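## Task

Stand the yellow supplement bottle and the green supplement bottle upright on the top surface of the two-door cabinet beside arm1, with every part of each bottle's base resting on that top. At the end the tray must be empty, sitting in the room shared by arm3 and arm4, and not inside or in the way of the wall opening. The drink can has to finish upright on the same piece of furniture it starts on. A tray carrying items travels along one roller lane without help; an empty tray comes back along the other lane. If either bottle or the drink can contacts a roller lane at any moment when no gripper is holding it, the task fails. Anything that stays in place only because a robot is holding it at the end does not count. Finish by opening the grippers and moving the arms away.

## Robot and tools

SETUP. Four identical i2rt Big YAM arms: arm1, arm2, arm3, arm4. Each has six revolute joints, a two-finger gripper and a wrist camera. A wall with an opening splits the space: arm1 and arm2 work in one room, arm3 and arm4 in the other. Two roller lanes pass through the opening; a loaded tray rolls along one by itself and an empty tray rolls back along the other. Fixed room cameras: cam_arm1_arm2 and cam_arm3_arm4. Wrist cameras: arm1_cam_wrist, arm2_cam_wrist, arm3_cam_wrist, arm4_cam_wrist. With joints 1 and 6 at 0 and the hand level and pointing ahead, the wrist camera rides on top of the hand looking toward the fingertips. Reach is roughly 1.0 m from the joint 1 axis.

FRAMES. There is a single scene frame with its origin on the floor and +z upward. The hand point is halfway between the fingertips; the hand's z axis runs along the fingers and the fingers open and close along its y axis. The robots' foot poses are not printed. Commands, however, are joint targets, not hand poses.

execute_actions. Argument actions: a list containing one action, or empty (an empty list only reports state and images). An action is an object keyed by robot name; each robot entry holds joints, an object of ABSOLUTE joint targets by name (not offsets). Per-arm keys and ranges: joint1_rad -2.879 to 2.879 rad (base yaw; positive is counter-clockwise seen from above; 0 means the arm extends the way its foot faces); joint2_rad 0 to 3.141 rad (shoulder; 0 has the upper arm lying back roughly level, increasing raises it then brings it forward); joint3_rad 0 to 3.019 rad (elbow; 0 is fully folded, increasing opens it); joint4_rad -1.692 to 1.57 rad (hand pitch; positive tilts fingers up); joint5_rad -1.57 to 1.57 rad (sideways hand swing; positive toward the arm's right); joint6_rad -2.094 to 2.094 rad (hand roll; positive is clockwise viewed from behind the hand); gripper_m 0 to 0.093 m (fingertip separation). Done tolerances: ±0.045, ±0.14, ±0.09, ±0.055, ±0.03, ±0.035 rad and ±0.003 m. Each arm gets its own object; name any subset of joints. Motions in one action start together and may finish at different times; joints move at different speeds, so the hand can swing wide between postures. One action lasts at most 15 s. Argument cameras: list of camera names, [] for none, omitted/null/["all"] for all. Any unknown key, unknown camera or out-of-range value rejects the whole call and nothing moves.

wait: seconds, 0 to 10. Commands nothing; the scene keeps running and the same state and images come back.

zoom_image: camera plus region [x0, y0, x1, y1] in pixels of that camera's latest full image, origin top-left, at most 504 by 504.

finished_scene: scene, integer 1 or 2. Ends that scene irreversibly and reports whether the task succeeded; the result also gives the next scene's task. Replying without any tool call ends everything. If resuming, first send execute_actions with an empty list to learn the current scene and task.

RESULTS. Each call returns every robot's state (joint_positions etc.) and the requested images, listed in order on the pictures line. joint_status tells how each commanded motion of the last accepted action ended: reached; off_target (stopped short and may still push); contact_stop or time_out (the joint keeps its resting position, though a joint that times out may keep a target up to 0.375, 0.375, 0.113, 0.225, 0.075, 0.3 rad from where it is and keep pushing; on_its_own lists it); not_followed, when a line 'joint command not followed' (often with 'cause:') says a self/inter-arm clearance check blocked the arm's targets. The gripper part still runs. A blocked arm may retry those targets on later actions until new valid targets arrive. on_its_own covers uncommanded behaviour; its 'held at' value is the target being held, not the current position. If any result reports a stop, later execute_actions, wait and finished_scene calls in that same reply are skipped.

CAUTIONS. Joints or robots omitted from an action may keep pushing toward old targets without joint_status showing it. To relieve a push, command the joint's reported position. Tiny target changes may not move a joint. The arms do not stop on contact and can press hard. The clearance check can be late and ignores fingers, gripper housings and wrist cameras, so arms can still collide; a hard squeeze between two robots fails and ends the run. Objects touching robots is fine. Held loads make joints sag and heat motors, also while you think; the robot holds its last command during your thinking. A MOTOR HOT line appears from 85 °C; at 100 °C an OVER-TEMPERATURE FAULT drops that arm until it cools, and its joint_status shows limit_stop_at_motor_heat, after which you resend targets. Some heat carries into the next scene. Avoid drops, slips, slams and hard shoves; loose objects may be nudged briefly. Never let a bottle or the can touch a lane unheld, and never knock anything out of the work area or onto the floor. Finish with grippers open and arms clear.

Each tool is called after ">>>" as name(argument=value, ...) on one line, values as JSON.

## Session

>>> execute_actions(actions=[])

Scene clock: 0.00 s.
arm1.joint_positions: joint1_rad=+0.147 joint2_rad=+0.611 joint3_rad=+1.534 joint4_rad=-1.564 joint5_rad=-0.154 joint6_rad=-0.137 gripper_m=+0.095
arm1.joint_status: not commanded
arm1.hand: x=-1.2005 y=-0.4294 z=+1.4499 quat_wxyz=(-0.262, +0.730, -0.510, -0.371) (m; scene frame)
arm2.joint_positions: joint1_rad=-0.194 joint2_rad=+0.327 joint3_rad=+1.332 joint4_rad=-1.511 joint5_rad=-0.146 joint6_rad=+0.029 gripper_m=+0.094
arm2.joint_status: not commanded
arm2.hand: x=-1.6940 y=+0.1331 z=+1.4768 quat_wxyz=(-0.510, -0.076, -0.857, -0.007) (m; scene frame)
arm3.joint_positions: joint1_rad=+0.199 joint2_rad=+0.622 joint3_rad=+1.618 joint4_rad=-1.358 joint5_rad=+0.088 joint6_rad=-0.020 gripper_m=+0.094
arm3.joint_status: not commanded
arm3.hand: x=+1.1347 y=-0.4056 z=+1.5107 quat_wxyz=(-0.388, +0.623, -0.539, -0.413) (m; scene frame)
arm4.joint_positions: joint1_rad=+0.646 joint2_rad=+0.420 joint3_rad=+1.498 joint4_rad=-1.368 joint5_rad=+0.140 joint6_rad=+0.120 gripper_m=+0.095
arm4.joint_status: not commanded
arm4.hand: x=+1.6917 y=+0.0670 z=+1.5502 quat_wxyz=(-0.178, -0.784, -0.185, +0.566) (m; scene frame)
pictures: arm1_cam_wrist, arm2_cam_wrist, arm3_cam_wrist, arm4_cam_wrist, cam_arm1_arm2, cam_arm3_arm4
Images, in order (width x height): arm1_cam_wrist 672x504, arm2_cam_wrist 672x504, arm3_cam_wrist 672x504, arm4_cam_wrist 672x504, cam_arm1_arm2 672x504, cam_arm3_arm4 672x504.

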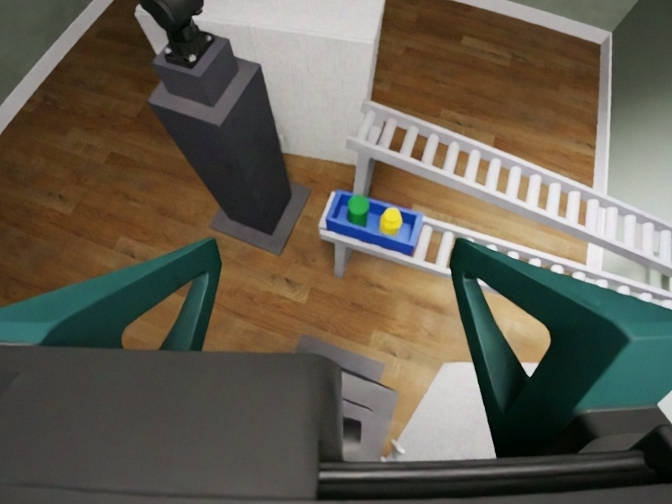

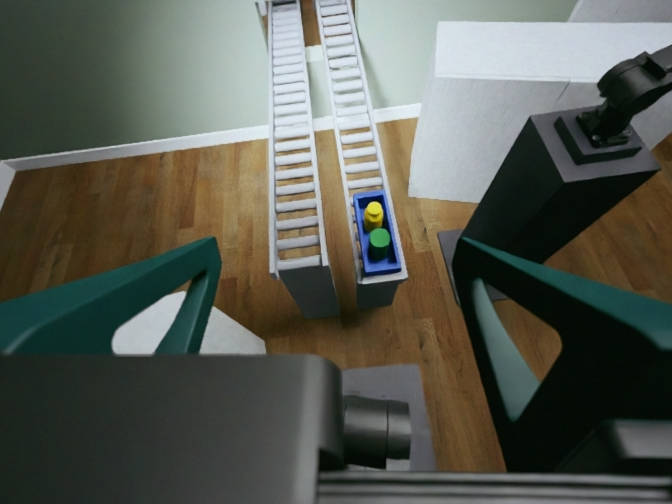

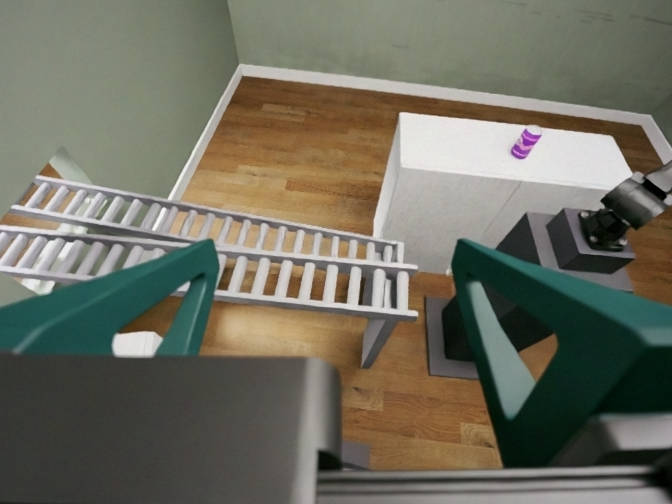

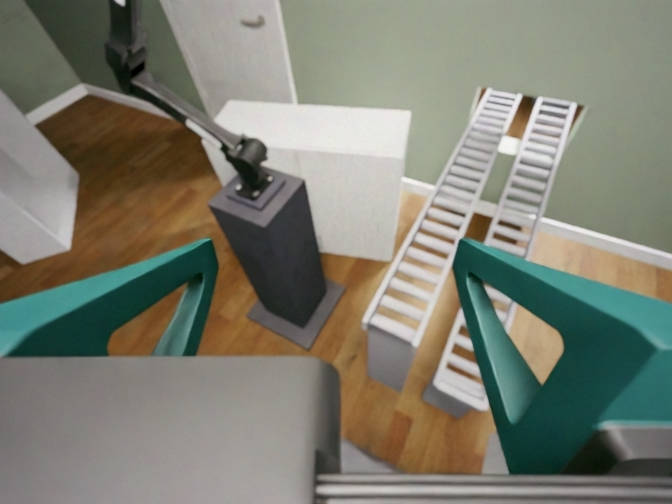

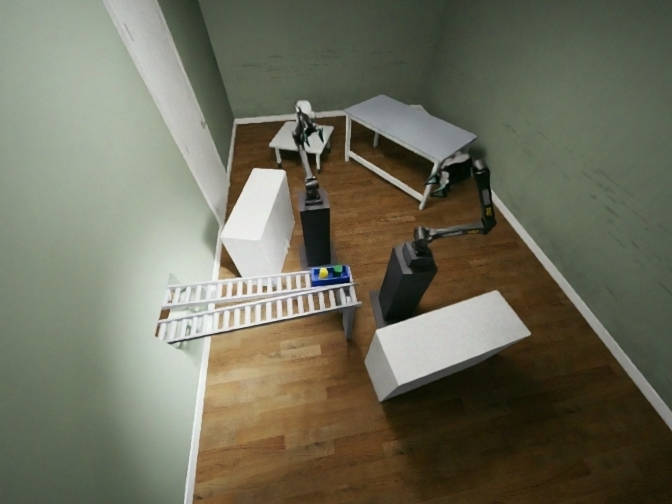

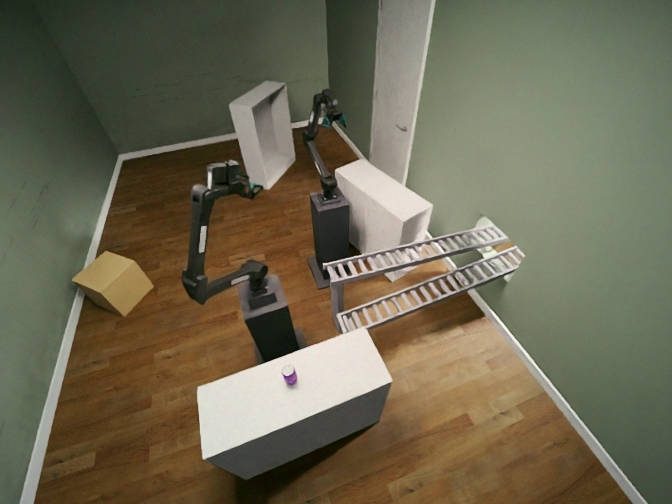

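>>> execute_actions(actions=[{"arm1":{"joints":{"joint1_rad":0.0,"joint2_rad":2.07,"joint3_rad":1.64,"joint4_rad":-1.11,"joint5_rad":0,"joint6_rad":-1.57}},"arm2":{"joints":{"joint1_rad":1.57,"joint2_rad":1.0,"joint3_rad":1.3,"joint4_rad":-1.4,"joint5_rad":0,"joint6_rad":0}}}], cameras=["arm1_cam_wrist","cam_arm1_arm2"])

Scene clock: 3.27 s.
arm1.joint_positions: joint1_rad=+0.012 joint2_rad=+2.056 joint3_rad=+1.618 joint4_rad=-1.110 joint5_rad=-0.002 joint6_rad=-1.559 gripper_m=+0.095
arm1.joint_status: all done
arm1.hand: x=-1.1628 y=+0.0100 z=+0.9138 quat_wxyz=(-0.012, +1.000, -0.001, -0.009) (m; scene frame)
arm2.joint_positions: joint1_rad=+1.564 joint2_rad=+1.006 joint3_rad=+1.281 joint4_rad=-1.414 joint5_rad=+0.001 joint6_rad=+0.009 gripper_m=+0.094
arm2.joint_status: all done
arm2.hand: x=-1.7820 y=+0.4790 z=+1.3211 quat_wxyz=(-0.153, +0.671, -0.711, -0.145) (m; scene frame)
arm3.joint_positions: joint1_rad=+0.199 joint2_rad=+0.622 joint3_rad=+1.618 joint4_rad=-1.358 joint5_rad=+0.088 joint6_rad=-0.020 gripper_m=+0.094
arm3.joint_status: not commanded
arm3.hand: x=+1.1347 y=-0.4056 z=+1.5107 quat_wxyz=(-0.388, +0.623, -0.539, -0.413) (m; scene frame)
arm4.joint_positions: joint1_rad=+0.646 joint2_rad=+0.420 joint3_rad=+1.498 joint4_rad=-1.368 joint5_rad=+0.140 joint6_rad=+0.120 gripper_m=+0.095
arm4.joint_status: not commanded
arm4.hand: x=+1.6917 y=+0.0670 z=+1.5502 quat_wxyz=(-0.178, -0.784, -0.185, +0.566) (m; scene frame)
pictures: arm1_cam_wrist, cam_arm1_arm2
Images, in order (width x height): arm1_cam_wrist 672x504, cam_arm1_arm2 672x504.

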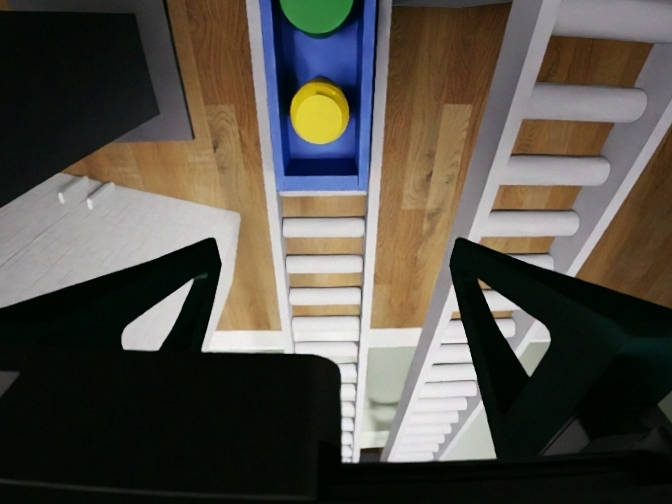

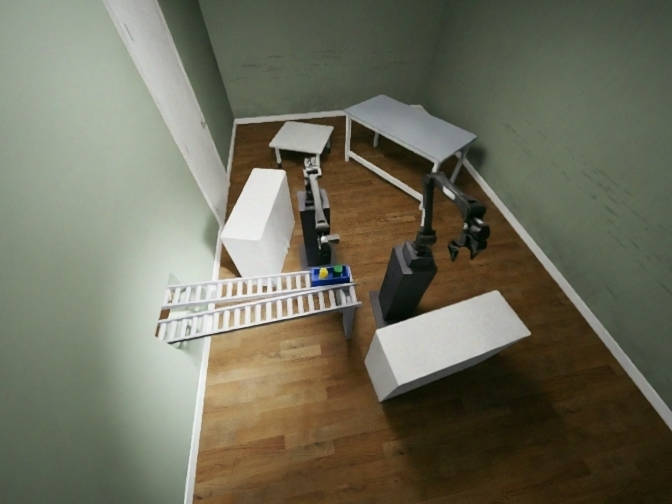

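>>> execute_actions(actions=[{"arm1":{"joints":{"joint1_rad":-0.03,"joint2_rad":2.33,"joint3_rad":1.58,"joint4_rad":-0.83,"joint6_rad":-1.6,"gripper_m":0.075}}}], cameras=["arm1_cam_wrist"])

Scene clock: 5.17 s.
arm1.joint_positions: joint1_rad=-0.023 joint2_rad=+2.348 joint3_rad=+1.559 joint4_rad=-0.839 joint5_rad=-0.002 joint6_rad=-1.590 gripper_m=+0.075
arm1.joint_status: all done
arm1.hand: x=-1.1449 y=-0.0089 z=+0.7239 quat_wxyz=(+0.028, +1.000, -0.003, -0.009) (m; scene frame)
arm2.joint_positions: joint1_rad=+1.564 joint2_rad=+1.006 joint3_rad=+1.281 joint4_rad=-1.414 joint5_rad=+0.001 joint6_rad=+0.009 gripper_m=+0.094
arm2.joint_status: not commanded
arm2.hand: x=-1.7820 y=+0.4790 z=+1.3211 quat_wxyz=(-0.153, +0.671, -0.711, -0.145) (m; scene frame)
arm3.joint_positions: joint1_rad=+0.199 joint2_rad=+0.622 joint3_rad=+1.618 joint4_rad=-1.358 joint5_rad=+0.088 joint6_rad=-0.020 gripper_m=+0.094
arm3.joint_status: not commanded
arm3.hand: x=+1.1347 y=-0.4056 z=+1.5107 quat_wxyz=(-0.388, +0.623, -0.539, -0.413) (m; scene frame)
arm4.joint_positions: joint1_rad=+0.646 joint2_rad=+0.420 joint3_rad=+1.498 joint4_rad=-1.368 joint5_rad=+0.140 joint6_rad=+0.120 gripper_m=+0.095
arm4.joint_status: not commanded
arm4.hand: x=+1.6917 y=+0.0670 z=+1.5502 quat_wxyz=(-0.178, -0.784, -0.185, +0.566) (m; scene frame)
pictures: arm1_cam_wrist
Images, in order (width x height): arm1_cam_wrist 672x504.

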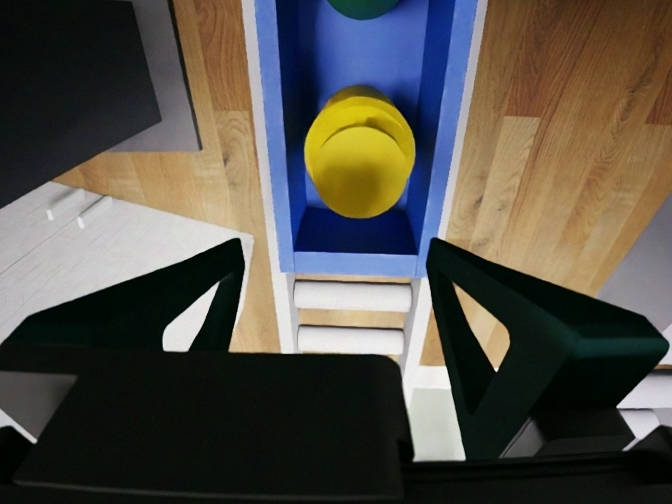

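>>> execute_actions(actions=[{"arm1":{"joints":{"joint1_rad":-0.015,"joint2_rad":2.44,"joint3_rad":1.62,"joint4_rad":-0.73}}}], cameras=["arm1_cam_wrist"])

Scene clock: 6.73 s.
arm1.joint_positions: joint1_rad=-0.023 joint2_rad=+2.411 joint3_rad=+1.601 joint4_rad=-0.738 joint5_rad=-0.002 joint6_rad=-1.591 gripper_m=+0.075
arm1.joint_status: all done
arm1.hand: x=-1.1446 y=+0.0181 z=+0.6974 quat_wxyz=(-0.012, +1.000, -0.003, -0.008) (m; scene frame)
arm2.joint_positions: joint1_rad=+1.564 joint2_rad=+1.006 joint3_rad=+1.281 joint4_rad=-1.414 joint5_rad=+0.001 joint6_rad=+0.009 gripper_m=+0.094
arm2.joint_status: not commanded
arm2.hand: x=-1.7820 y=+0.4790 z=+1.3211 quat_wxyz=(-0.153, +0.671, -0.711, -0.145) (m; scene frame)
arm3.joint_positions: joint1_rad=+0.199 joint2_rad=+0.622 joint3_rad=+1.618 joint4_rad=-1.358 joint5_rad=+0.088 joint6_rad=-0.020 gripper_m=+0.094
arm3.joint_status: not commanded
arm3.hand: x=+1.1347 y=-0.4056 z=+1.5107 quat_wxyz=(-0.388, +0.623, -0.539, -0.413) (m; scene frame)
arm4.joint_positions: joint1_rad=+0.646 joint2_rad=+0.420 joint3_rad=+1.498 joint4_rad=-1.368 joint5_rad=+0.140 joint6_rad=+0.120 gripper_m=+0.095
arm4.joint_status: not commanded
arm4.hand: x=+1.6917 y=+0.0670 z=+1.5502 quat_wxyz=(-0.178, -0.784, -0.185, +0.566) (m; scene frame)
pictures: arm1_cam_wrist
Images, in order (width x height): arm1_cam_wrist 672x504.

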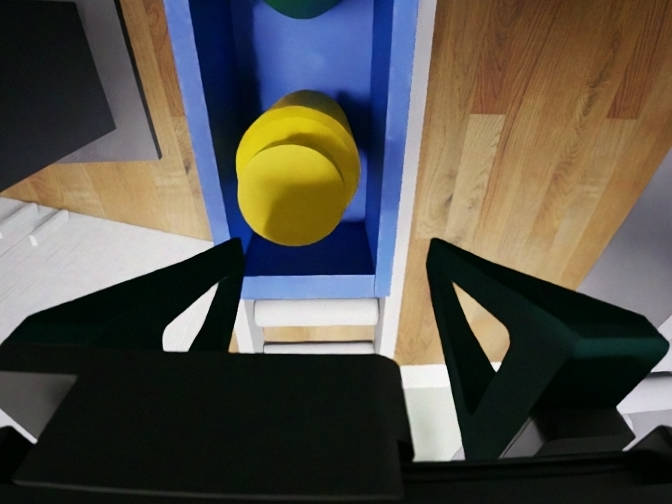

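>>> execute_actions(actions=[{"arm1":{"joints":{"joint2_rad":2.465,"joint3_rad":1.52,"joint4_rad":-0.625}}}], cameras=["arm1_cam_wrist"])

Scene clock: 8.27 s.
arm1.joint_positions: joint1_rad=-0.023 joint2_rad=+2.439 joint3_rad=+1.516 joint4_rad=-0.635 joint5_rad=-0.002 joint6_rad=-1.591 gripper_m=+0.075
arm1.joint_status: all done
arm1.hand: x=-1.1459 y=-0.0119 z=+0.6603 quat_wxyz=(-0.007, +1.000, -0.003, -0.008) (m; scene frame)
arm2.joint_positions: joint1_rad=+1.564 joint2_rad=+1.006 joint3_rad=+1.281 joint4_rad=-1.414 joint5_rad=+0.001 joint6_rad=+0.009 gripper_m=+0.094
arm2.joint_status: not commanded
arm2.hand: x=-1.7820 y=+0.4790 z=+1.3211 quat_wxyz=(-0.153, +0.671, -0.711, -0.145) (m; scene frame)
arm3.joint_positions: joint1_rad=+0.199 joint2_rad=+0.622 joint3_rad=+1.618 joint4_rad=-1.358 joint5_rad=+0.088 joint6_rad=-0.020 gripper_m=+0.094
arm3.joint_status: not commanded
arm3.hand: x=+1.1347 y=-0.4056 z=+1.5107 quat_wxyz=(-0.388, +0.623, -0.539, -0.413) (m; scene frame)
arm4.joint_positions: joint1_rad=+0.646 joint2_rad=+0.420 joint3_rad=+1.498 joint4_rad=-1.368 joint5_rad=+0.140 joint6_rad=+0.120 gripper_m=+0.095
arm4.joint_status: not commanded
arm4.hand: x=+1.6917 y=+0.0670 z=+1.5502 quat_wxyz=(-0.178, -0.784, -0.185, +0.566) (m; scene frame)
pictures: arm1_cam_wrist
Images, in order (width x height): arm1_cam_wrist 672x504.

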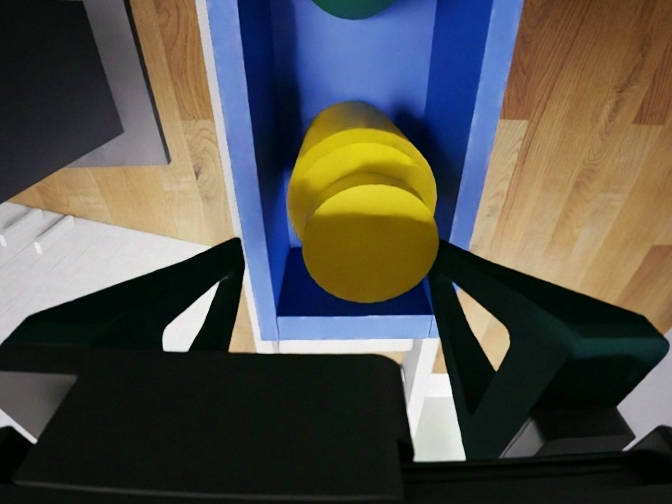

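>>> execute_actions(actions=[{"arm1":{"joints":{"joint2_rad":2.56,"joint3_rad":1.635,"joint4_rad":-0.64}}}], cameras=["arm1_cam_wrist"])

Scene clock: 9.80 s.
arm1.joint_positions: joint1_rad=-0.023 joint2_rad=+2.529 joint3_rad=+1.609 joint4_rad=-0.637 joint5_rad=-0.002 joint6_rad=-1.591 gripper_m=+0.075
arm1.joint_status: all done
arm1.hand: x=-1.1459 y=+0.0058 z=+0.6302 quat_wxyz=(-0.008, +1.000, -0.003, -0.008) (m; scene frame)
arm2.joint_positions: joint1_rad=+1.564 joint2_rad=+1.006 joint3_rad=+1.281 joint4_rad=-1.414 joint5_rad=+0.001 joint6_rad=+0.009 gripper_m=+0.094
arm2.joint_status: not commanded
arm2.hand: x=-1.7820 y=+0.4790 z=+1.3211 quat_wxyz=(-0.153, +0.671, -0.711, -0.145) (m; scene frame)
arm3.joint_positions: joint1_rad=+0.199 joint2_rad=+0.622 joint3_rad=+1.618 joint4_rad=-1.358 joint5_rad=+0.088 joint6_rad=-0.020 gripper_m=+0.094
arm3.joint_status: not commanded
arm3.hand: x=+1.1347 y=-0.4056 z=+1.5107 quat_wxyz=(-0.388, +0.623, -0.539, -0.413) (m; scene frame)
arm4.joint_positions: joint1_rad=+0.646 joint2_rad=+0.420 joint3_rad=+1.498 joint4_rad=-1.368 joint5_rad=+0.140 joint6_rad=+0.120 gripper_m=+0.095
arm4.joint_status: not commanded
arm4.hand: x=+1.6917 y=+0.0670 z=+1.5502 quat_wxyz=(-0.178, -0.784, -0.185, +0.566) (m; scene frame)
pictures: arm1_cam_wrist
Images, in order (width x height): arm1_cam_wrist 672x504.

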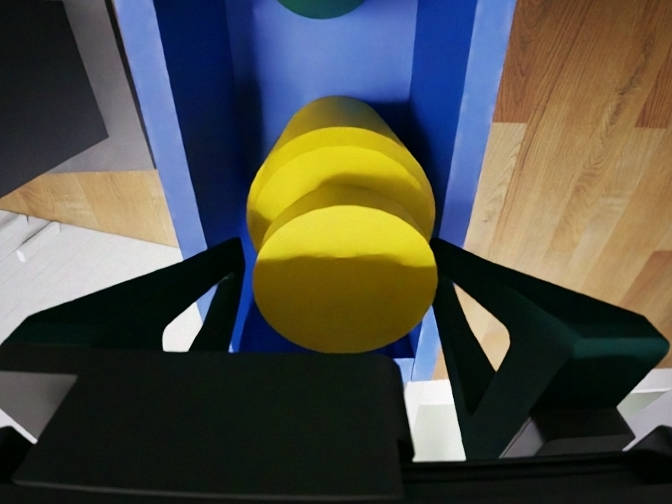

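>>> execute_actions(actions=[{"arm1":{"joints":{"gripper_m":0.03}}}], cameras=["arm1_cam_wrist"])

>>> execute_actions(actions=[{"arm1":{"joints":{"joint2_rad":2.07,"joint3_rad":1.62,"joint4_rad":-1.1}}}], cameras=["arm1_cam_wrist"])

>>> execute_actions(actions=[{"arm1":{"joints":{"joint2_rad":1.7,"joint3_rad":1.68,"joint4_rad":-1.55}}}], cameras=[])

>>> execute_actions(actions=[{"arm1":{"joints":{"joint1_rad":-1.6,"joint6_rad":0}}}], cameras=["arm1_cam_wrist","cam_arm1_arm2"])

Scene clock: 11.43 s.
arm1.joint_positions: joint1_rad=-0.022 joint2_rad=+2.529 joint3_rad=+1.612 joint4_rad=-0.637 joint5_rad=+0.002 joint6_rad=-1.591 gripper_m=+0.030
arm1.joint_status: all done
arm1.hand: x=-1.1457 y=+0.0071 z=+0.6308 quat_wxyz=(-0.009, +1.000, -0.002, -0.006) (m; scene frame)
arm2.joint_positions: joint1_rad=+1.564 joint2_rad=+1.006 joint3_rad=+1.281 joint4_rad=-1.414 joint5_rad=+0.001 joint6_rad=+0.009 gripper_m=+0.094
arm2.joint_status: not commanded
arm2.hand: x=-1.7820 y=+0.4790 z=+1.3211 quat_wxyz=(-0.153, +0.671, -0.711, -0.145) (m; scene frame)
arm3.joint_positions: joint1_rad=+0.199 joint2_rad=+0.622 joint3_rad=+1.618 joint4_rad=-1.358 joint5_rad=+0.088 joint6_rad=-0.020 gripper_m=+0.094
arm3.joint_status: not commanded
arm3.hand: x=+1.1347 y=-0.4056 z=+1.5107 quat_wxyz=(-0.388, +0.623, -0.539, -0.413) (m; scene frame)
arm4.joint_positions: joint1_rad=+0.646 joint2_rad=+0.420 joint3_rad=+1.498 joint4_rad=-1.368 joint5_rad=+0.140 joint6_rad=+0.120 gripper_m=+0.095
arm4.joint_status: not commanded
arm4.hand: x=+1.6917 y=+0.0670 z=+1.5502 quat_wxyz=(-0.178, -0.784, -0.185, +0.566) (m; scene frame)
pictures: arm1_cam_wrist
Images, in order (width x height): arm1_cam_wrist 672x504.

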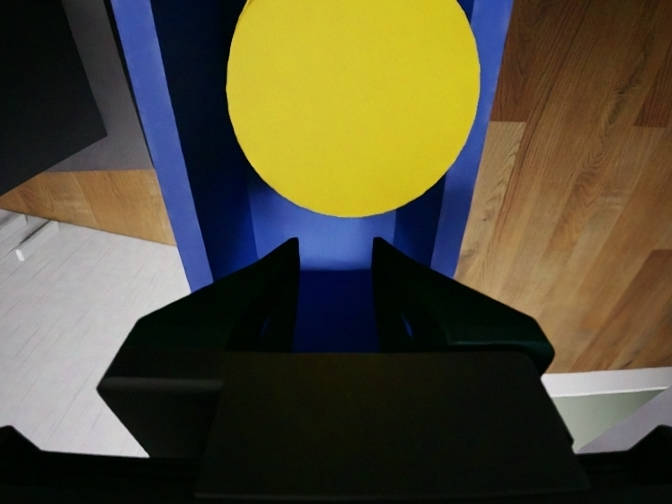

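Scene clock: 12.97 s.
arm1.joint_positions: joint1_rad=-0.022 joint2_rad=+2.043 joint3_rad=+1.616 joint4_rad=-1.091 joint5_rad=+0.002 joint6_rad=-1.591 gripper_m=+0.030
arm1.joint_status: all done
arm1.hand: x=-1.1412 y=+0.0148 z=+0.9199 quat_wxyz=(-0.027, +1.000, -0.002, -0.006) (m; scene frame)
arm2.joint_positions: joint1_rad=+1.564 joint2_rad=+1.006 joint3_rad=+1.281 joint4_rad=-1.414 joint5_rad=+0.001 joint6_rad=+0.009 gripper_m=+0.094
arm2.joint_status: not commanded
arm2.hand: x=-1.7820 y=+0.4790 z=+1.3211 quat_wxyz=(-0.153, +0.671, -0.711, -0.145) (m; scene frame)
arm3.joint_positions: joint1_rad=+0.199 joint2_rad=+0.622 joint3_rad=+1.618 joint4_rad=-1.358 joint5_rad=+0.088 joint6_rad=-0.020 gripper_m=+0.094
arm3.joint_status: not commanded
arm3.hand: x=+1.1347 y=-0.4056 z=+1.5107 quat_wxyz=(-0.388, +0.623, -0.539, -0.413) (m; scene frame)
arm4.joint_positions: joint1_rad=+0.646 joint2_rad=+0.420 joint3_rad=+1.498 joint4_rad=-1.368 joint5_rad=+0.140 joint6_rad=+0.120 gripper_m=+0.095
arm4.joint_status: not commanded
arm4.hand: x=+1.6917 y=+0.0670 z=+1.5502 quat_wxyz=(-0.178, -0.784, -0.185, +0.566) (m; scene frame)
pictures: arm1_cam_wrist
Images, in order (width x height): arm1_cam_wrist 672x504.

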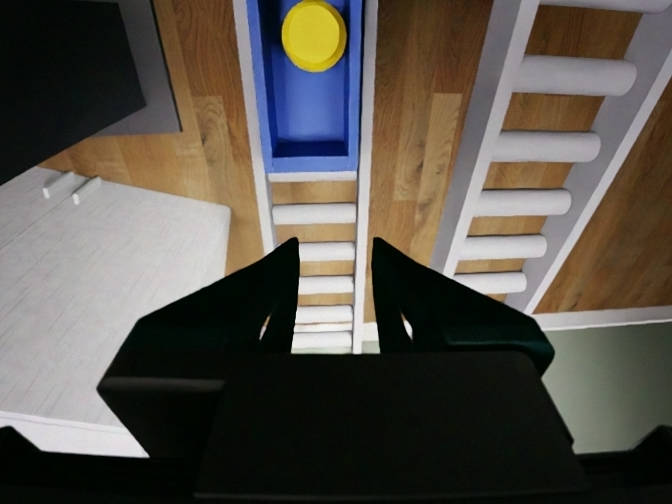

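Scene clock: 14.40 s.
arm1.joint_positions: joint1_rad=-0.022 joint2_rad=+1.678 joint3_rad=+1.671 joint4_rad=-1.542 joint5_rad=+0.002 joint6_rad=-1.591 gripper_m=+0.030
arm1.joint_status: all done
arm1.hand: x=-1.1404 y=-0.0833 z=+1.1382 quat_wxyz=(-0.011, +1.000, -0.002, -0.006) (m; scene frame)
arm2.joint_positions: joint1_rad=+1.564 joint2_rad=+1.006 joint3_rad=+1.281 joint4_rad=-1.414 joint5_rad=+0.001 joint6_rad=+0.009 gripper_m=+0.094
arm2.joint_status: not commanded
arm2.hand: x=-1.7820 y=+0.4790 z=+1.3211 quat_wxyz=(-0.153, +0.671, -0.711, -0.145) (m; scene frame)
arm3.joint_positions: joint1_rad=+0.199 joint2_rad=+0.622 joint3_rad=+1.618 joint4_rad=-1.358 joint5_rad=+0.088 joint6_rad=-0.020 gripper_m=+0.094
arm3.joint_status: not commanded
arm3.hand: x=+1.1347 y=-0.4056 z=+1.5107 quat_wxyz=(-0.388, +0.623, -0.539, -0.413) (m; scene frame)
arm4.joint_positions: joint1_rad=+0.646 joint2_rad=+0.420 joint3_rad=+1.498 joint4_rad=-1.368 joint5_rad=+0.140 joint6_rad=+0.120 gripper_m=+0.095
arm4.joint_status: not commanded
arm4.hand: x=+1.6917 y=+0.0670 z=+1.5502 quat_wxyz=(-0.178, -0.784, -0.185, +0.566) (m; scene frame)
pictures: none
No camera images: the call's "cameras" was empty. Leave "cameras" out to get every camera's image.

Scene clock: 16.57 s.
arm1.joint_positions: joint1_rad=-1.604 joint2_rad=+1.688 joint3_rad=+1.671 joint4_rad=-1.542 joint5_rad=+0.001 joint6_rad=-0.011 gripper_m=+0.030
arm1.joint_status: all done
arm1.hand: x=-0.6361 y=-0.6191 z=+1.1253 quat_wxyz=(+0.002, -0.012, -1.000, +0.000) (m; scene frame)
arm2.joint_positions: joint1_rad=+1.564 joint2_rad=+1.006 joint3_rad=+1.281 joint4_rad=-1.414 joint5_rad=+0.001 joint6_rad=+0.009 gripper_m=+0.094
arm2.joint_status: not commanded
arm2.hand: x=-1.7820 y=+0.4790 z=+1.3211 quat_wxyz=(-0.153, +0.671, -0.711, -0.145) (m; scene frame)
arm3.joint_positions: joint1_rad=+0.199 joint2_rad=+0.622 joint3_rad=+1.618 joint4_rad=-1.358 joint5_rad=+0.088 joint6_rad=-0.020 gripper_m=+0.094
arm3.joint_status: not commanded
arm3.hand: x=+1.1347 y=-0.4056 z=+1.5107 quat_wxyz=(-0.388, +0.623, -0.539, -0.413) (m; scene frame)
arm4.joint_positions: joint1_rad=+0.646 joint2_rad=+0.420 joint3_rad=+1.498 joint4_rad=-1.368 joint5_rad=+0.140 joint6_rad=+0.120 gripper_m=+0.095
arm4.joint_status: not commanded
arm4.hand: x=+1.6917 y=+0.0670 z=+1.5502 quat_wxyz=(-0.178, -0.784, -0.185, +0.566) (m; scene frame)
pictures: arm1_cam_wrist, cam_arm1_arm2
Images, in order (width x height): arm1_cam_wrist 672x504, cam_arm1_arm2 672x504.

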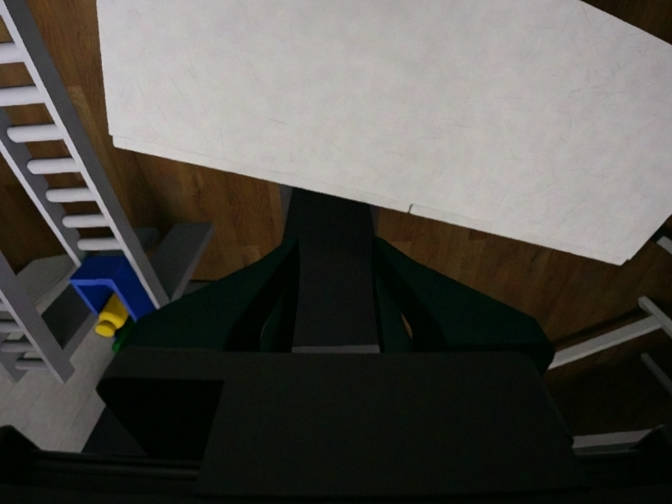

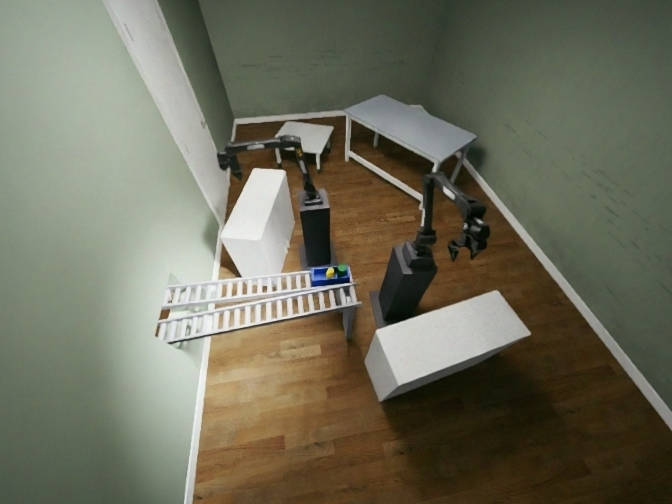

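>>> execute_actions(actions=[{"arm1":{"joints":{"joint1_rad":0.08,"joint6_rad":-1.49,"joint2_rad":1.9,"joint3_rad":1.65,"joint4_rad":-1.3,"gripper_m":0.085}}}], cameras=[])

>>> execute_actions(actions=[{"arm1":{"joints":{"joint2_rad":2.34,"joint3_rad":1.58,"joint4_rad":-0.79}}}], cameras=["arm1_cam_wrist"])

Scene clock: 19.70 s.
arm1.joint_positions: joint1_rad=+0.086 joint2_rad=+1.923 joint3_rad=+1.641 joint4_rad=-1.297 joint5_rad=-0.002 joint6_rad=-1.479 gripper_m=+0.085
arm1.joint_status: all done
arm1.hand: x=-1.2046 y=-0.0208 z=+0.9985 quat_wxyz=(+0.003, +1.000, -0.004, -0.008) (m; scene frame)
arm2.joint_positions: joint1_rad=+1.564 joint2_rad=+1.006 joint3_rad=+1.281 joint4_rad=-1.414 joint5_rad=+0.001 joint6_rad=+0.009 gripper_m=+0.094
arm2.joint_status: not commanded
arm2.hand: x=-1.7820 y=+0.4790 z=+1.3211 quat_wxyz=(-0.153, +0.671, -0.711, -0.145) (m; scene frame)
arm3.joint_positions: joint1_rad=+0.199 joint2_rad=+0.622 joint3_rad=+1.618 joint4_rad=-1.358 joint5_rad=+0.088 joint6_rad=-0.020 gripper_m=+0.094
arm3.joint_status: not commanded
arm3.hand: x=+1.1347 y=-0.4056 z=+1.5107 quat_wxyz=(-0.388, +0.623, -0.539, -0.413) (m; scene frame)
arm4.joint_positions: joint1_rad=+0.646 joint2_rad=+0.420 joint3_rad=+1.498 joint4_rad=-1.368 joint5_rad=+0.140 joint6_rad=+0.120 gripper_m=+0.095
arm4.joint_status: not commanded
arm4.hand: x=+1.6917 y=+0.0670 z=+1.5502 quat_wxyz=(-0.178, -0.784, -0.185, +0.566) (m; scene frame)
pictures: none
No camera images: the call's "cameras" was empty. Leave "cameras" out to get every camera's image.

Scene clock: 21.03 s.
arm1.joint_positions: joint1_rad=+0.086 joint2_rad=+2.362 joint3_rad=+1.557 joint4_rad=-0.800 joint5_rad=-0.002 joint6_rad=-1.481 gripper_m=+0.085
arm1.joint_status: all done
arm1.hand: x=-1.2100 y=-0.0067 z=+0.7154 quat_wxyz=(+0.017, +1.000, -0.003, -0.007) (m; scene frame)
arm2.joint_positions: joint1_rad=+1.564 joint2_rad=+1.006 joint3_rad=+1.281 joint4_rad=-1.414 joint5_rad=+0.001 joint6_rad=+0.009 gripper_m=+0.094
arm2.joint_status: not commanded
arm2.hand: x=-1.7820 y=+0.4790 z=+1.3211 quat_wxyz=(-0.153, +0.671, -0.711, -0.145) (m; scene frame)
arm3.joint_positions: joint1_rad=+0.199 joint2_rad=+0.622 joint3_rad=+1.618 joint4_rad=-1.358 joint5_rad=+0.088 joint6_rad=-0.020 gripper_m=+0.094
arm3.joint_status: not commanded
arm3.hand: x=+1.1347 y=-0.4056 z=+1.5107 quat_wxyz=(-0.388, +0.623, -0.539, -0.413) (m; scene frame)
arm4.joint_positions: joint1_rad=+0.646 joint2_rad=+0.420 joint3_rad=+1.498 joint4_rad=-1.368 joint5_rad=+0.140 joint6_rad=+0.120 gripper_m=+0.095
arm4.joint_status: not commanded
arm4.hand: x=+1.6917 y=+0.0670 z=+1.5502 quat_wxyz=(-0.178, -0.784, -0.185, +0.566) (m; scene frame)
pictures: arm1_cam_wrist
Images, in order (width x height): arm1_cam_wrist 672x504.

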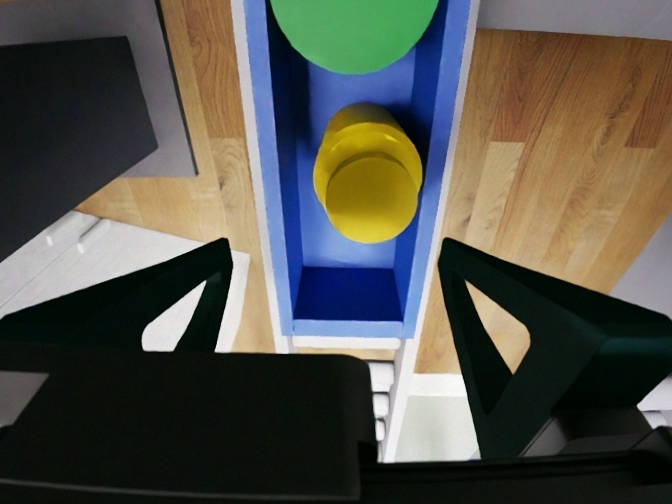

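>>> execute_actions(actions=[{"arm1":{"joints":{"joint1_rad":0.07,"joint2_rad":2.49,"joint3_rad":1.615,"joint4_rad":-0.68,"gripper_m":0.078}}}], cameras=["arm1_cam_wrist"])

Scene clock: 26.57 s.
arm1.joint_positions: joint1_rad=+0.086 joint2_rad=+2.474 joint3_rad=+1.603 joint4_rad=-0.687 joint5_rad=-0.002 joint6_rad=-1.481 gripper_m=+0.078
arm1.joint_status: all done
arm1.hand: x=-1.2121 y=+0.0084 z=+0.6619 quat_wxyz=(-0.007, +1.000, -0.003, -0.009) (m; scene frame)
arm2.joint_positions: joint1_rad=+1.564 joint2_rad=+1.006 joint3_rad=+1.281 joint4_rad=-1.414 joint5_rad=+0.001 joint6_rad=+0.009 gripper_m=+0.094
arm2.joint_status: not commanded
arm2.hand: x=-1.7820 y=+0.4790 z=+1.3211 quat_wxyz=(-0.153, +0.671, -0.711, -0.145) (m; scene frame)
arm3.joint_positions: joint1_rad=+0.199 joint2_rad=+0.622 joint3_rad=+1.618 joint4_rad=-1.358 joint5_rad=+0.088 joint6_rad=-0.020 gripper_m=+0.094
arm3.joint_status: not commanded
arm3.hand: x=+1.1347 y=-0.4056 z=+1.5107 quat_wxyz=(-0.388, +0.623, -0.539, -0.413) (m; scene frame)
arm4.joint_positions: joint1_rad=+0.646 joint2_rad=+0.420 joint3_rad=+1.498 joint4_rad=-1.368 joint5_rad=+0.140 joint6_rad=+0.120 gripper_m=+0.095
arm4.joint_status: not commanded
arm4.hand: x=+1.6917 y=+0.0670 z=+1.5502 quat_wxyz=(-0.178, -0.784, -0.185, +0.566) (m; scene frame)
pictures: arm1_cam_wrist
Images, in order (width x height): arm1_cam_wrist 672x504.

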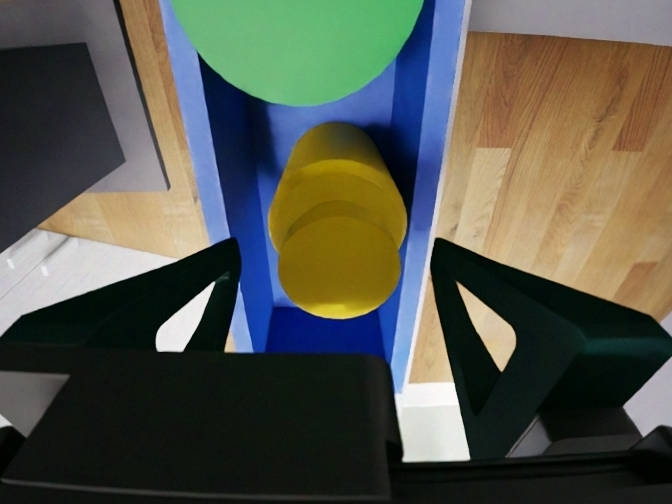

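>>> execute_actions(actions=[{"arm1":{"joints":{"joint2_rad":2.25,"joint3_rad":1.6,"joint4_rad":-0.91,"gripper_m":0.093}}}], cameras=[])

>>> execute_actions(actions=[{"arm1":{"joints":{"joint1_rad":0.19,"joint6_rad":-1.38,"joint3_rad":1.64,"joint4_rad":-0.93}}}], cameras=["arm1_cam_wrist","cam_arm1_arm2"])

Scene clock: 29.00 s.
arm1.joint_positions: joint1_rad=+0.086 joint2_rad=+2.221 joint3_rad=+1.589 joint4_rad=-0.901 joint5_rad=-0.002 joint6_rad=-1.481 gripper_m=+0.093
arm1.joint_status: all done
arm1.hand: x=-1.2109 y=+0.0205 z=+0.8076 quat_wxyz=(-0.019, +1.000, -0.003, -0.010) (m; scene frame)
arm2.joint_positions: joint1_rad=+1.564 joint2_rad=+1.006 joint3_rad=+1.281 joint4_rad=-1.414 joint5_rad=+0.001 joint6_rad=+0.009 gripper_m=+0.094
arm2.joint_status: not commanded
arm2.hand: x=-1.7820 y=+0.4790 z=+1.3211 quat_wxyz=(-0.153, +0.671, -0.711, -0.145) (m; scene frame)
arm3.joint_positions: joint1_rad=+0.199 joint2_rad=+0.622 joint3_rad=+1.618 joint4_rad=-1.358 joint5_rad=+0.088 joint6_rad=-0.020 gripper_m=+0.094
arm3.joint_status: not commanded
arm3.hand: x=+1.1347 y=-0.4056 z=+1.5107 quat_wxyz=(-0.388, +0.623, -0.539, -0.413) (m; scene frame)
arm4.joint_positions: joint1_rad=+0.646 joint2_rad=+0.420 joint3_rad=+1.498 joint4_rad=-1.368 joint5_rad=+0.140 joint6_rad=+0.120 gripper_m=+0.095
arm4.joint_status: not commanded
arm4.hand: x=+1.6917 y=+0.0670 z=+1.5502 quat_wxyz=(-0.178, -0.784, -0.185, +0.566) (m; scene frame)
pictures: none
No camera images: the call's "cameras" was empty. Leave "cameras" out to get every camera's image.

Scene clock: 30.00 s.
arm1.joint_positions: joint1_rad=+0.202 joint2_rad=+2.221 joint3_rad=+1.607 joint4_rad=-0.921 joint5_rad=-0.001 joint6_rad=-1.390 gripper_m=+0.093
arm1.joint_status: all done
arm1.hand: x=-1.2828 y=+0.0136 z=+0.8141 quat_wxyz=(-0.018, +1.000, +0.010, -0.011) (m; scene frame)
arm2.joint_positions: joint1_rad=+1.564 joint2_rad=+1.006 joint3_rad=+1.281 joint4_rad=-1.414 joint5_rad=+0.001 joint6_rad=+0.009 gripper_m=+0.094
arm2.joint_status: not commanded
arm2.hand: x=-1.7820 y=+0.4790 z=+1.3211 quat_wxyz=(-0.153, +0.671, -0.711, -0.145) (m; scene frame)
arm3.joint_positions: joint1_rad=+0.199 joint2_rad=+0.622 joint3_rad=+1.618 joint4_rad=-1.358 joint5_rad=+0.088 joint6_rad=-0.020 gripper_m=+0.094
arm3.joint_status: not commanded
arm3.hand: x=+1.1347 y=-0.4056 z=+1.5107 quat_wxyz=(-0.388, +0.623, -0.539, -0.413) (m; scene frame)
arm4.joint_positions: joint1_rad=+0.646 joint2_rad=+0.420 joint3_rad=+1.498 joint4_rad=-1.368 joint5_rad=+0.140 joint6_rad=+0.120 gripper_m=+0.095
arm4.joint_status: not commanded
arm4.hand: x=+1.6917 y=+0.0670 z=+1.5502 quat_wxyz=(-0.178, -0.784, -0.185, +0.566) (m; scene frame)
pictures: arm1_cam_wrist, cam_arm1_arm2
Images, in order (width x height): arm1_cam_wrist 672x504, cam_arm1_arm2 672x504.

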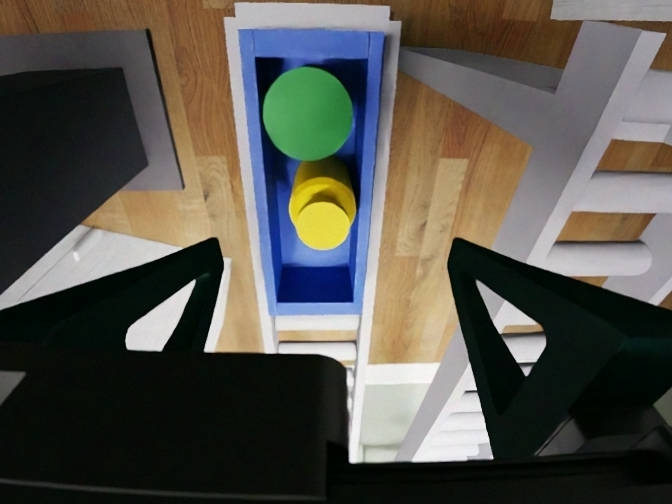

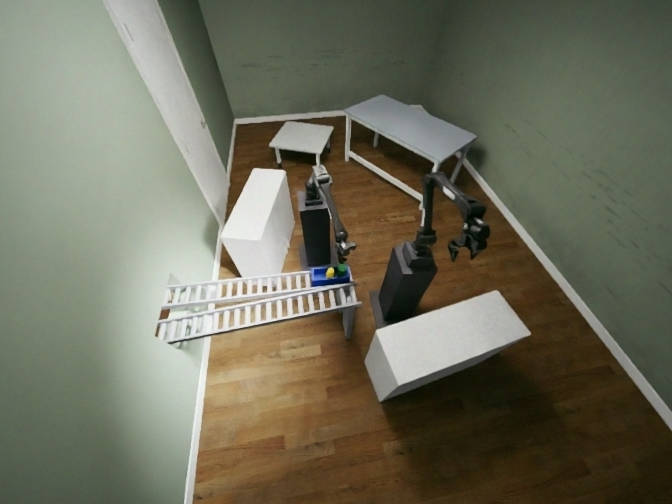

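>>> execute_actions(actions=[{"arm1":{"joints":{"joint1_rad":0.21,"joint2_rad":2.31,"joint3_rad":1.56,"joint4_rad":-0.79}}}], cameras=["arm1_cam_wrist"])

Scene clock: 32.07 s.
arm1.joint_positions: joint1_rad=+0.202 joint2_rad=+2.291 joint3_rad=+1.553 joint4_rad=-0.801 joint5_rad=-0.001 joint6_rad=-1.390 gripper_m=+0.093
arm1.joint_status: all done
arm1.hand: x=-1.2811 y=+0.0013 z=+0.7572 quat_wxyz=(-0.017, +1.000, +0.009, -0.011) (m; scene frame)
arm2.joint_positions: joint1_rad=+1.564 joint2_rad=+1.006 joint3_rad=+1.281 joint4_rad=-1.414 joint5_rad=+0.001 joint6_rad=+0.009 gripper_m=+0.094
arm2.joint_status: not commanded
arm2.hand: x=-1.7820 y=+0.4790 z=+1.3211 quat_wxyz=(-0.153, +0.671, -0.711, -0.145) (m; scene frame)
arm3.joint_positions: joint1_rad=+0.199 joint2_rad=+0.622 joint3_rad=+1.618 joint4_rad=-1.358 joint5_rad=+0.088 joint6_rad=-0.020 gripper_m=+0.094
arm3.joint_status: not commanded
arm3.hand: x=+1.1347 y=-0.4056 z=+1.5107 quat_wxyz=(-0.388, +0.623, -0.539, -0.413) (m; scene frame)
arm4.joint_positions: joint1_rad=+0.646 joint2_rad=+0.420 joint3_rad=+1.498 joint4_rad=-1.368 joint5_rad=+0.140 joint6_rad=+0.120 gripper_m=+0.095
arm4.joint_status: not commanded
arm4.hand: x=+1.6917 y=+0.0670 z=+1.5502 quat_wxyz=(-0.178, -0.784, -0.185, +0.566) (m; scene frame)
pictures: arm1_cam_wrist
Images, in order (width x height): arm1_cam_wrist 672x504.

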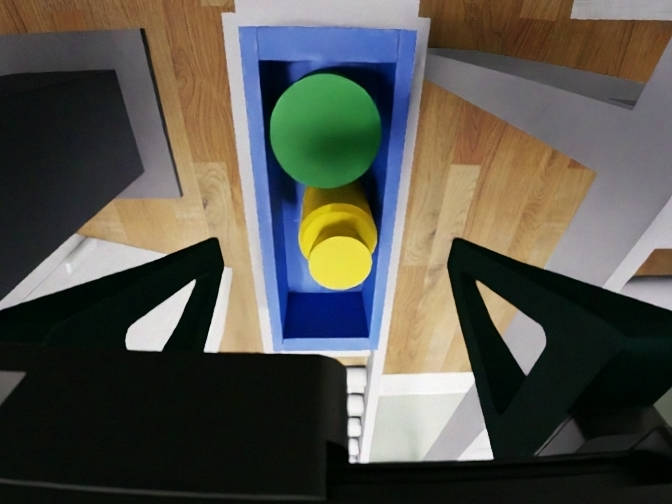

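>>> execute_actions(actions=[{"arm1":{"joints":{"joint1_rad":0.245,"joint6_rad":-1.34,"joint2_rad":2.42,"joint3_rad":1.57,"joint4_rad":-0.72}}}], cameras=["arm1_cam_wrist"])

Scene clock: 34.20 s.
arm1.joint_positions: joint1_rad=+0.240 joint2_rad=+2.410 joint3_rad=+1.553 joint4_rad=-0.728 joint5_rad=-0.001 joint6_rad=-1.350 gripper_m=+0.093
arm1.joint_status: all done
arm1.hand: x=-1.3004 y=-0.0207 z=+0.6882 quat_wxyz=(+0.006, +1.000, +0.008, -0.006) (m; scene frame)
arm2.joint_positions: joint1_rad=+1.564 joint2_rad=+1.006 joint3_rad=+1.281 joint4_rad=-1.414 joint5_rad=+0.001 joint6_rad=+0.009 gripper_m=+0.094
arm2.joint_status: not commanded
arm2.hand: x=-1.7820 y=+0.4790 z=+1.3211 quat_wxyz=(-0.153, +0.671, -0.711, -0.145) (m; scene frame)
arm3.joint_positions: joint1_rad=+0.199 joint2_rad=+0.622 joint3_rad=+1.618 joint4_rad=-1.358 joint5_rad=+0.088 joint6_rad=-0.020 gripper_m=+0.094
arm3.joint_status: not commanded
arm3.hand: x=+1.1347 y=-0.4056 z=+1.5107 quat_wxyz=(-0.388, +0.623, -0.539, -0.413) (m; scene frame)
arm4.joint_positions: joint1_rad=+0.646 joint2_rad=+0.420 joint3_rad=+1.498 joint4_rad=-1.368 joint5_rad=+0.140 joint6_rad=+0.120 gripper_m=+0.095
arm4.joint_status: not commanded
arm4.hand: x=+1.6917 y=+0.0670 z=+1.5502 quat_wxyz=(-0.178, -0.784, -0.185, +0.566) (m; scene frame)
pictures: arm1_cam_wrist
Images, in order (width x height): arm1_cam_wrist 672x504.

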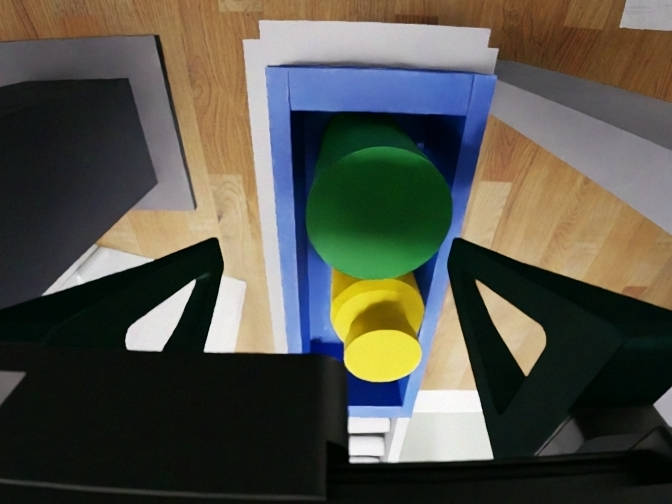

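>>> execute_actions(actions=[{"arm1":{"joints":{"joint2_rad":2.48,"joint3_rad":1.66,"joint4_rad":-0.73}}}], cameras=["arm1_cam_wrist"])

Scene clock: 35.57 s.
arm1.joint_positions: joint1_rad=+0.240 joint2_rad=+2.441 joint3_rad=+1.633 joint4_rad=-0.728 joint5_rad=-0.001 joint6_rad=-1.350 gripper_m=+0.093
arm1.joint_status: all done
arm1.hand: x=-1.3078 y=+0.0103 z=+0.6907 quat_wxyz=(-0.017, +1.000, +0.008, -0.012) (m; scene frame)
arm2.joint_positions: joint1_rad=+1.564 joint2_rad=+1.006 joint3_rad=+1.281 joint4_rad=-1.414 joint5_rad=+0.001 joint6_rad=+0.009 gripper_m=+0.094
arm2.joint_status: not commanded
arm2.hand: x=-1.7820 y=+0.4790 z=+1.3211 quat_wxyz=(-0.153, +0.671, -0.711, -0.145) (m; scene frame)
arm3.joint_positions: joint1_rad=+0.199 joint2_rad=+0.622 joint3_rad=+1.618 joint4_rad=-1.358 joint5_rad=+0.088 joint6_rad=-0.020 gripper_m=+0.094
arm3.joint_status: not commanded
arm3.hand: x=+1.1347 y=-0.4056 z=+1.5107 quat_wxyz=(-0.388, +0.623, -0.539, -0.413) (m; scene frame)
arm4.joint_positions: joint1_rad=+0.646 joint2_rad=+0.420 joint3_rad=+1.498 joint4_rad=-1.368 joint5_rad=+0.140 joint6_rad=+0.120 gripper_m=+0.095
arm4.joint_status: not commanded
arm4.hand: x=+1.6917 y=+0.0670 z=+1.5502 quat_wxyz=(-0.178, -0.784, -0.185, +0.566) (m; scene frame)
pictures: arm1_cam_wrist
Images, in order (width x height): arm1_cam_wrist 672x504.

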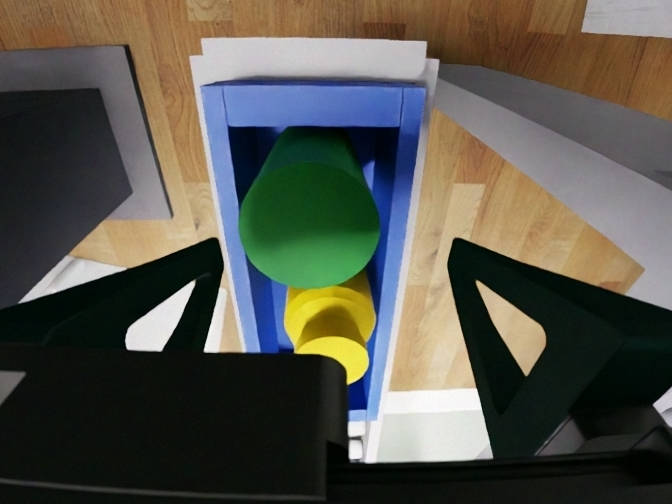

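>>> execute_actions(actions=[{"arm1":{"joints":{"joint2_rad":2.575,"joint3_rad":1.68,"joint4_rad":-0.665}}}], cameras=["arm1_cam_wrist"])

Scene clock: 36.90 s.
arm1.joint_positions: joint1_rad=+0.240 joint2_rad=+2.496 joint3_rad=+1.670 joint4_rad=-0.680 joint5_rad=-0.005 joint6_rad=-1.347 gripper_m=+0.093
arm1.joint_status: all done
arm1.hand: x=-1.3120 y=+0.0221 z=+0.6676 quat_wxyz=(-0.031, +0.999, +0.007, -0.017) (m; scene frame)
arm2.joint_positions: joint1_rad=+1.564 joint2_rad=+1.006 joint3_rad=+1.281 joint4_rad=-1.414 joint5_rad=+0.001 joint6_rad=+0.009 gripper_m=+0.094
arm2.joint_status: not commanded
arm2.hand: x=-1.7820 y=+0.4790 z=+1.3211 quat_wxyz=(-0.153, +0.671, -0.711, -0.145) (m; scene frame)
arm3.joint_positions: joint1_rad=+0.199 joint2_rad=+0.622 joint3_rad=+1.618 joint4_rad=-1.358 joint5_rad=+0.088 joint6_rad=-0.020 gripper_m=+0.094
arm3.joint_status: not commanded
arm3.hand: x=+1.1347 y=-0.4056 z=+1.5107 quat_wxyz=(-0.388, +0.623, -0.539, -0.413) (m; scene frame)
arm4.joint_positions: joint1_rad=+0.646 joint2_rad=+0.420 joint3_rad=+1.498 joint4_rad=-1.368 joint5_rad=+0.140 joint6_rad=+0.120 gripper_m=+0.095
arm4.joint_status: not commanded
arm4.hand: x=+1.6917 y=+0.0670 z=+1.5502 quat_wxyz=(-0.178, -0.784, -0.185, +0.566) (m; scene frame)
pictures: arm1_cam_wrist
Images, in order (width x height): arm1_cam_wrist 672x504.

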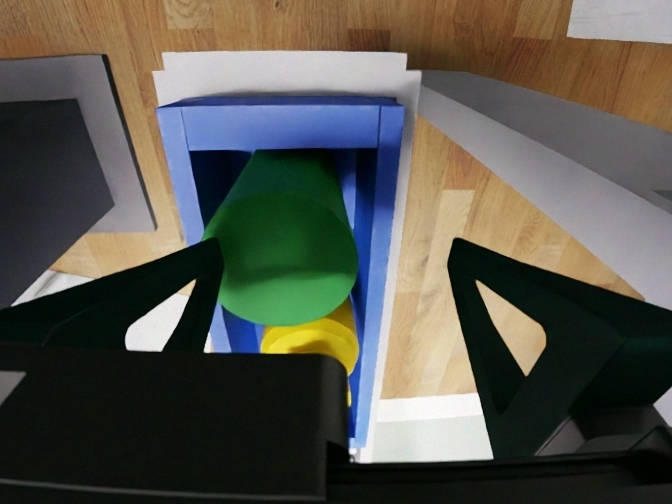

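>>> execute_actions(actions=[{"arm1":{"joints":{"joint2_rad":2.39,"joint3_rad":1.575,"joint4_rad":-0.745}}}], cameras=["arm1_cam_wrist"])

Scene clock: 38.63 s.
arm1.joint_positions: joint1_rad=+0.240 joint2_rad=+2.404 joint3_rad=+1.569 joint4_rad=-0.736 joint5_rad=-0.001 joint6_rad=-1.346 gripper_m=+0.093
arm1.joint_status: all done
arm1.hand: x=-1.3024 y=-0.0127 z=+0.6957 quat_wxyz=(+0.000, +1.000, +0.006, -0.008) (m; scene frame)
arm2.joint_positions: joint1_rad=+1.564 joint2_rad=+1.006 joint3_rad=+1.281 joint4_rad=-1.414 joint5_rad=+0.001 joint6_rad=+0.009 gripper_m=+0.094
arm2.joint_status: not commanded
arm2.hand: x=-1.7820 y=+0.4790 z=+1.3211 quat_wxyz=(-0.153, +0.671, -0.711, -0.145) (m; scene frame)
arm3.joint_positions: joint1_rad=+0.199 joint2_rad=+0.622 joint3_rad=+1.618 joint4_rad=-1.358 joint5_rad=+0.088 joint6_rad=-0.020 gripper_m=+0.094
arm3.joint_status: not commanded
arm3.hand: x=+1.1347 y=-0.4056 z=+1.5107 quat_wxyz=(-0.388, +0.623, -0.539, -0.413) (m; scene frame)
arm4.joint_positions: joint1_rad=+0.646 joint2_rad=+0.420 joint3_rad=+1.498 joint4_rad=-1.368 joint5_rad=+0.140 joint6_rad=+0.120 gripper_m=+0.095
arm4.joint_status: not commanded
arm4.hand: x=+1.6917 y=+0.0670 z=+1.5502 quat_wxyz=(-0.178, -0.784, -0.185, +0.566) (m; scene frame)
pictures: arm1_cam_wrist
Images, in order (width x height): arm1_cam_wrist 672x504.

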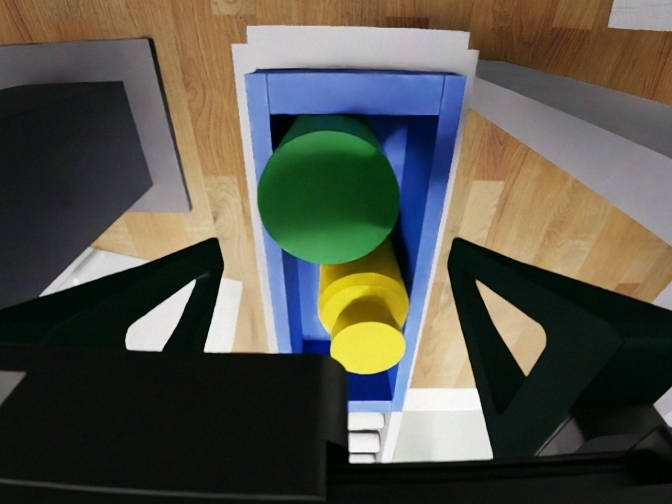

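>>> execute_actions(actions=[{"arm1":{"joints":{"joint1_rad":0.265,"joint2_rad":2.50,"joint3_rad":1.625,"joint4_rad":-0.69}}}], cameras=["arm1_cam_wrist"])

Scene clock: 40.20 s.
arm1.joint_positions: joint1_rad=+0.253 joint2_rad=+2.472 joint3_rad=+1.606 joint4_rad=-0.696 joint5_rad=-0.001 joint6_rad=-1.346 gripper_m=+0.093
arm1.joint_status: all done
arm1.hand: x=-1.3121 y=-0.0084 z=+0.6653 quat_wxyz=(-0.005, +1.000, +0.013, -0.009) (m; scene frame)
arm2.joint_positions: joint1_rad=+1.564 joint2_rad=+1.006 joint3_rad=+1.281 joint4_rad=-1.414 joint5_rad=+0.001 joint6_rad=+0.009 gripper_m=+0.094
arm2.joint_status: not commanded
arm2.hand: x=-1.7820 y=+0.4790 z=+1.3211 quat_wxyz=(-0.153, +0.671, -0.711, -0.145) (m; scene frame)
arm3.joint_positions: joint1_rad=+0.199 joint2_rad=+0.622 joint3_rad=+1.618 joint4_rad=-1.358 joint5_rad=+0.088 joint6_rad=-0.020 gripper_m=+0.094
arm3.joint_status: not commanded
arm3.hand: x=+1.1347 y=-0.4056 z=+1.5107 quat_wxyz=(-0.388, +0.623, -0.539, -0.413) (m; scene frame)
arm4.joint_positions: joint1_rad=+0.646 joint2_rad=+0.420 joint3_rad=+1.498 joint4_rad=-1.368 joint5_rad=+0.140 joint6_rad=+0.120 gripper_m=+0.095
arm4.joint_status: not commanded
arm4.hand: x=+1.6917 y=+0.0670 z=+1.5502 quat_wxyz=(-0.178, -0.784, -0.185, +0.566) (m; scene frame)
pictures: arm1_cam_wrist
Images, in order (width x height): arm1_cam_wrist 672x504.

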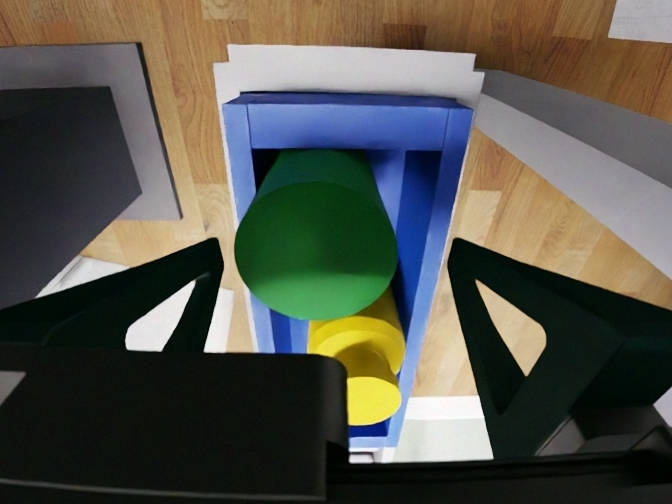

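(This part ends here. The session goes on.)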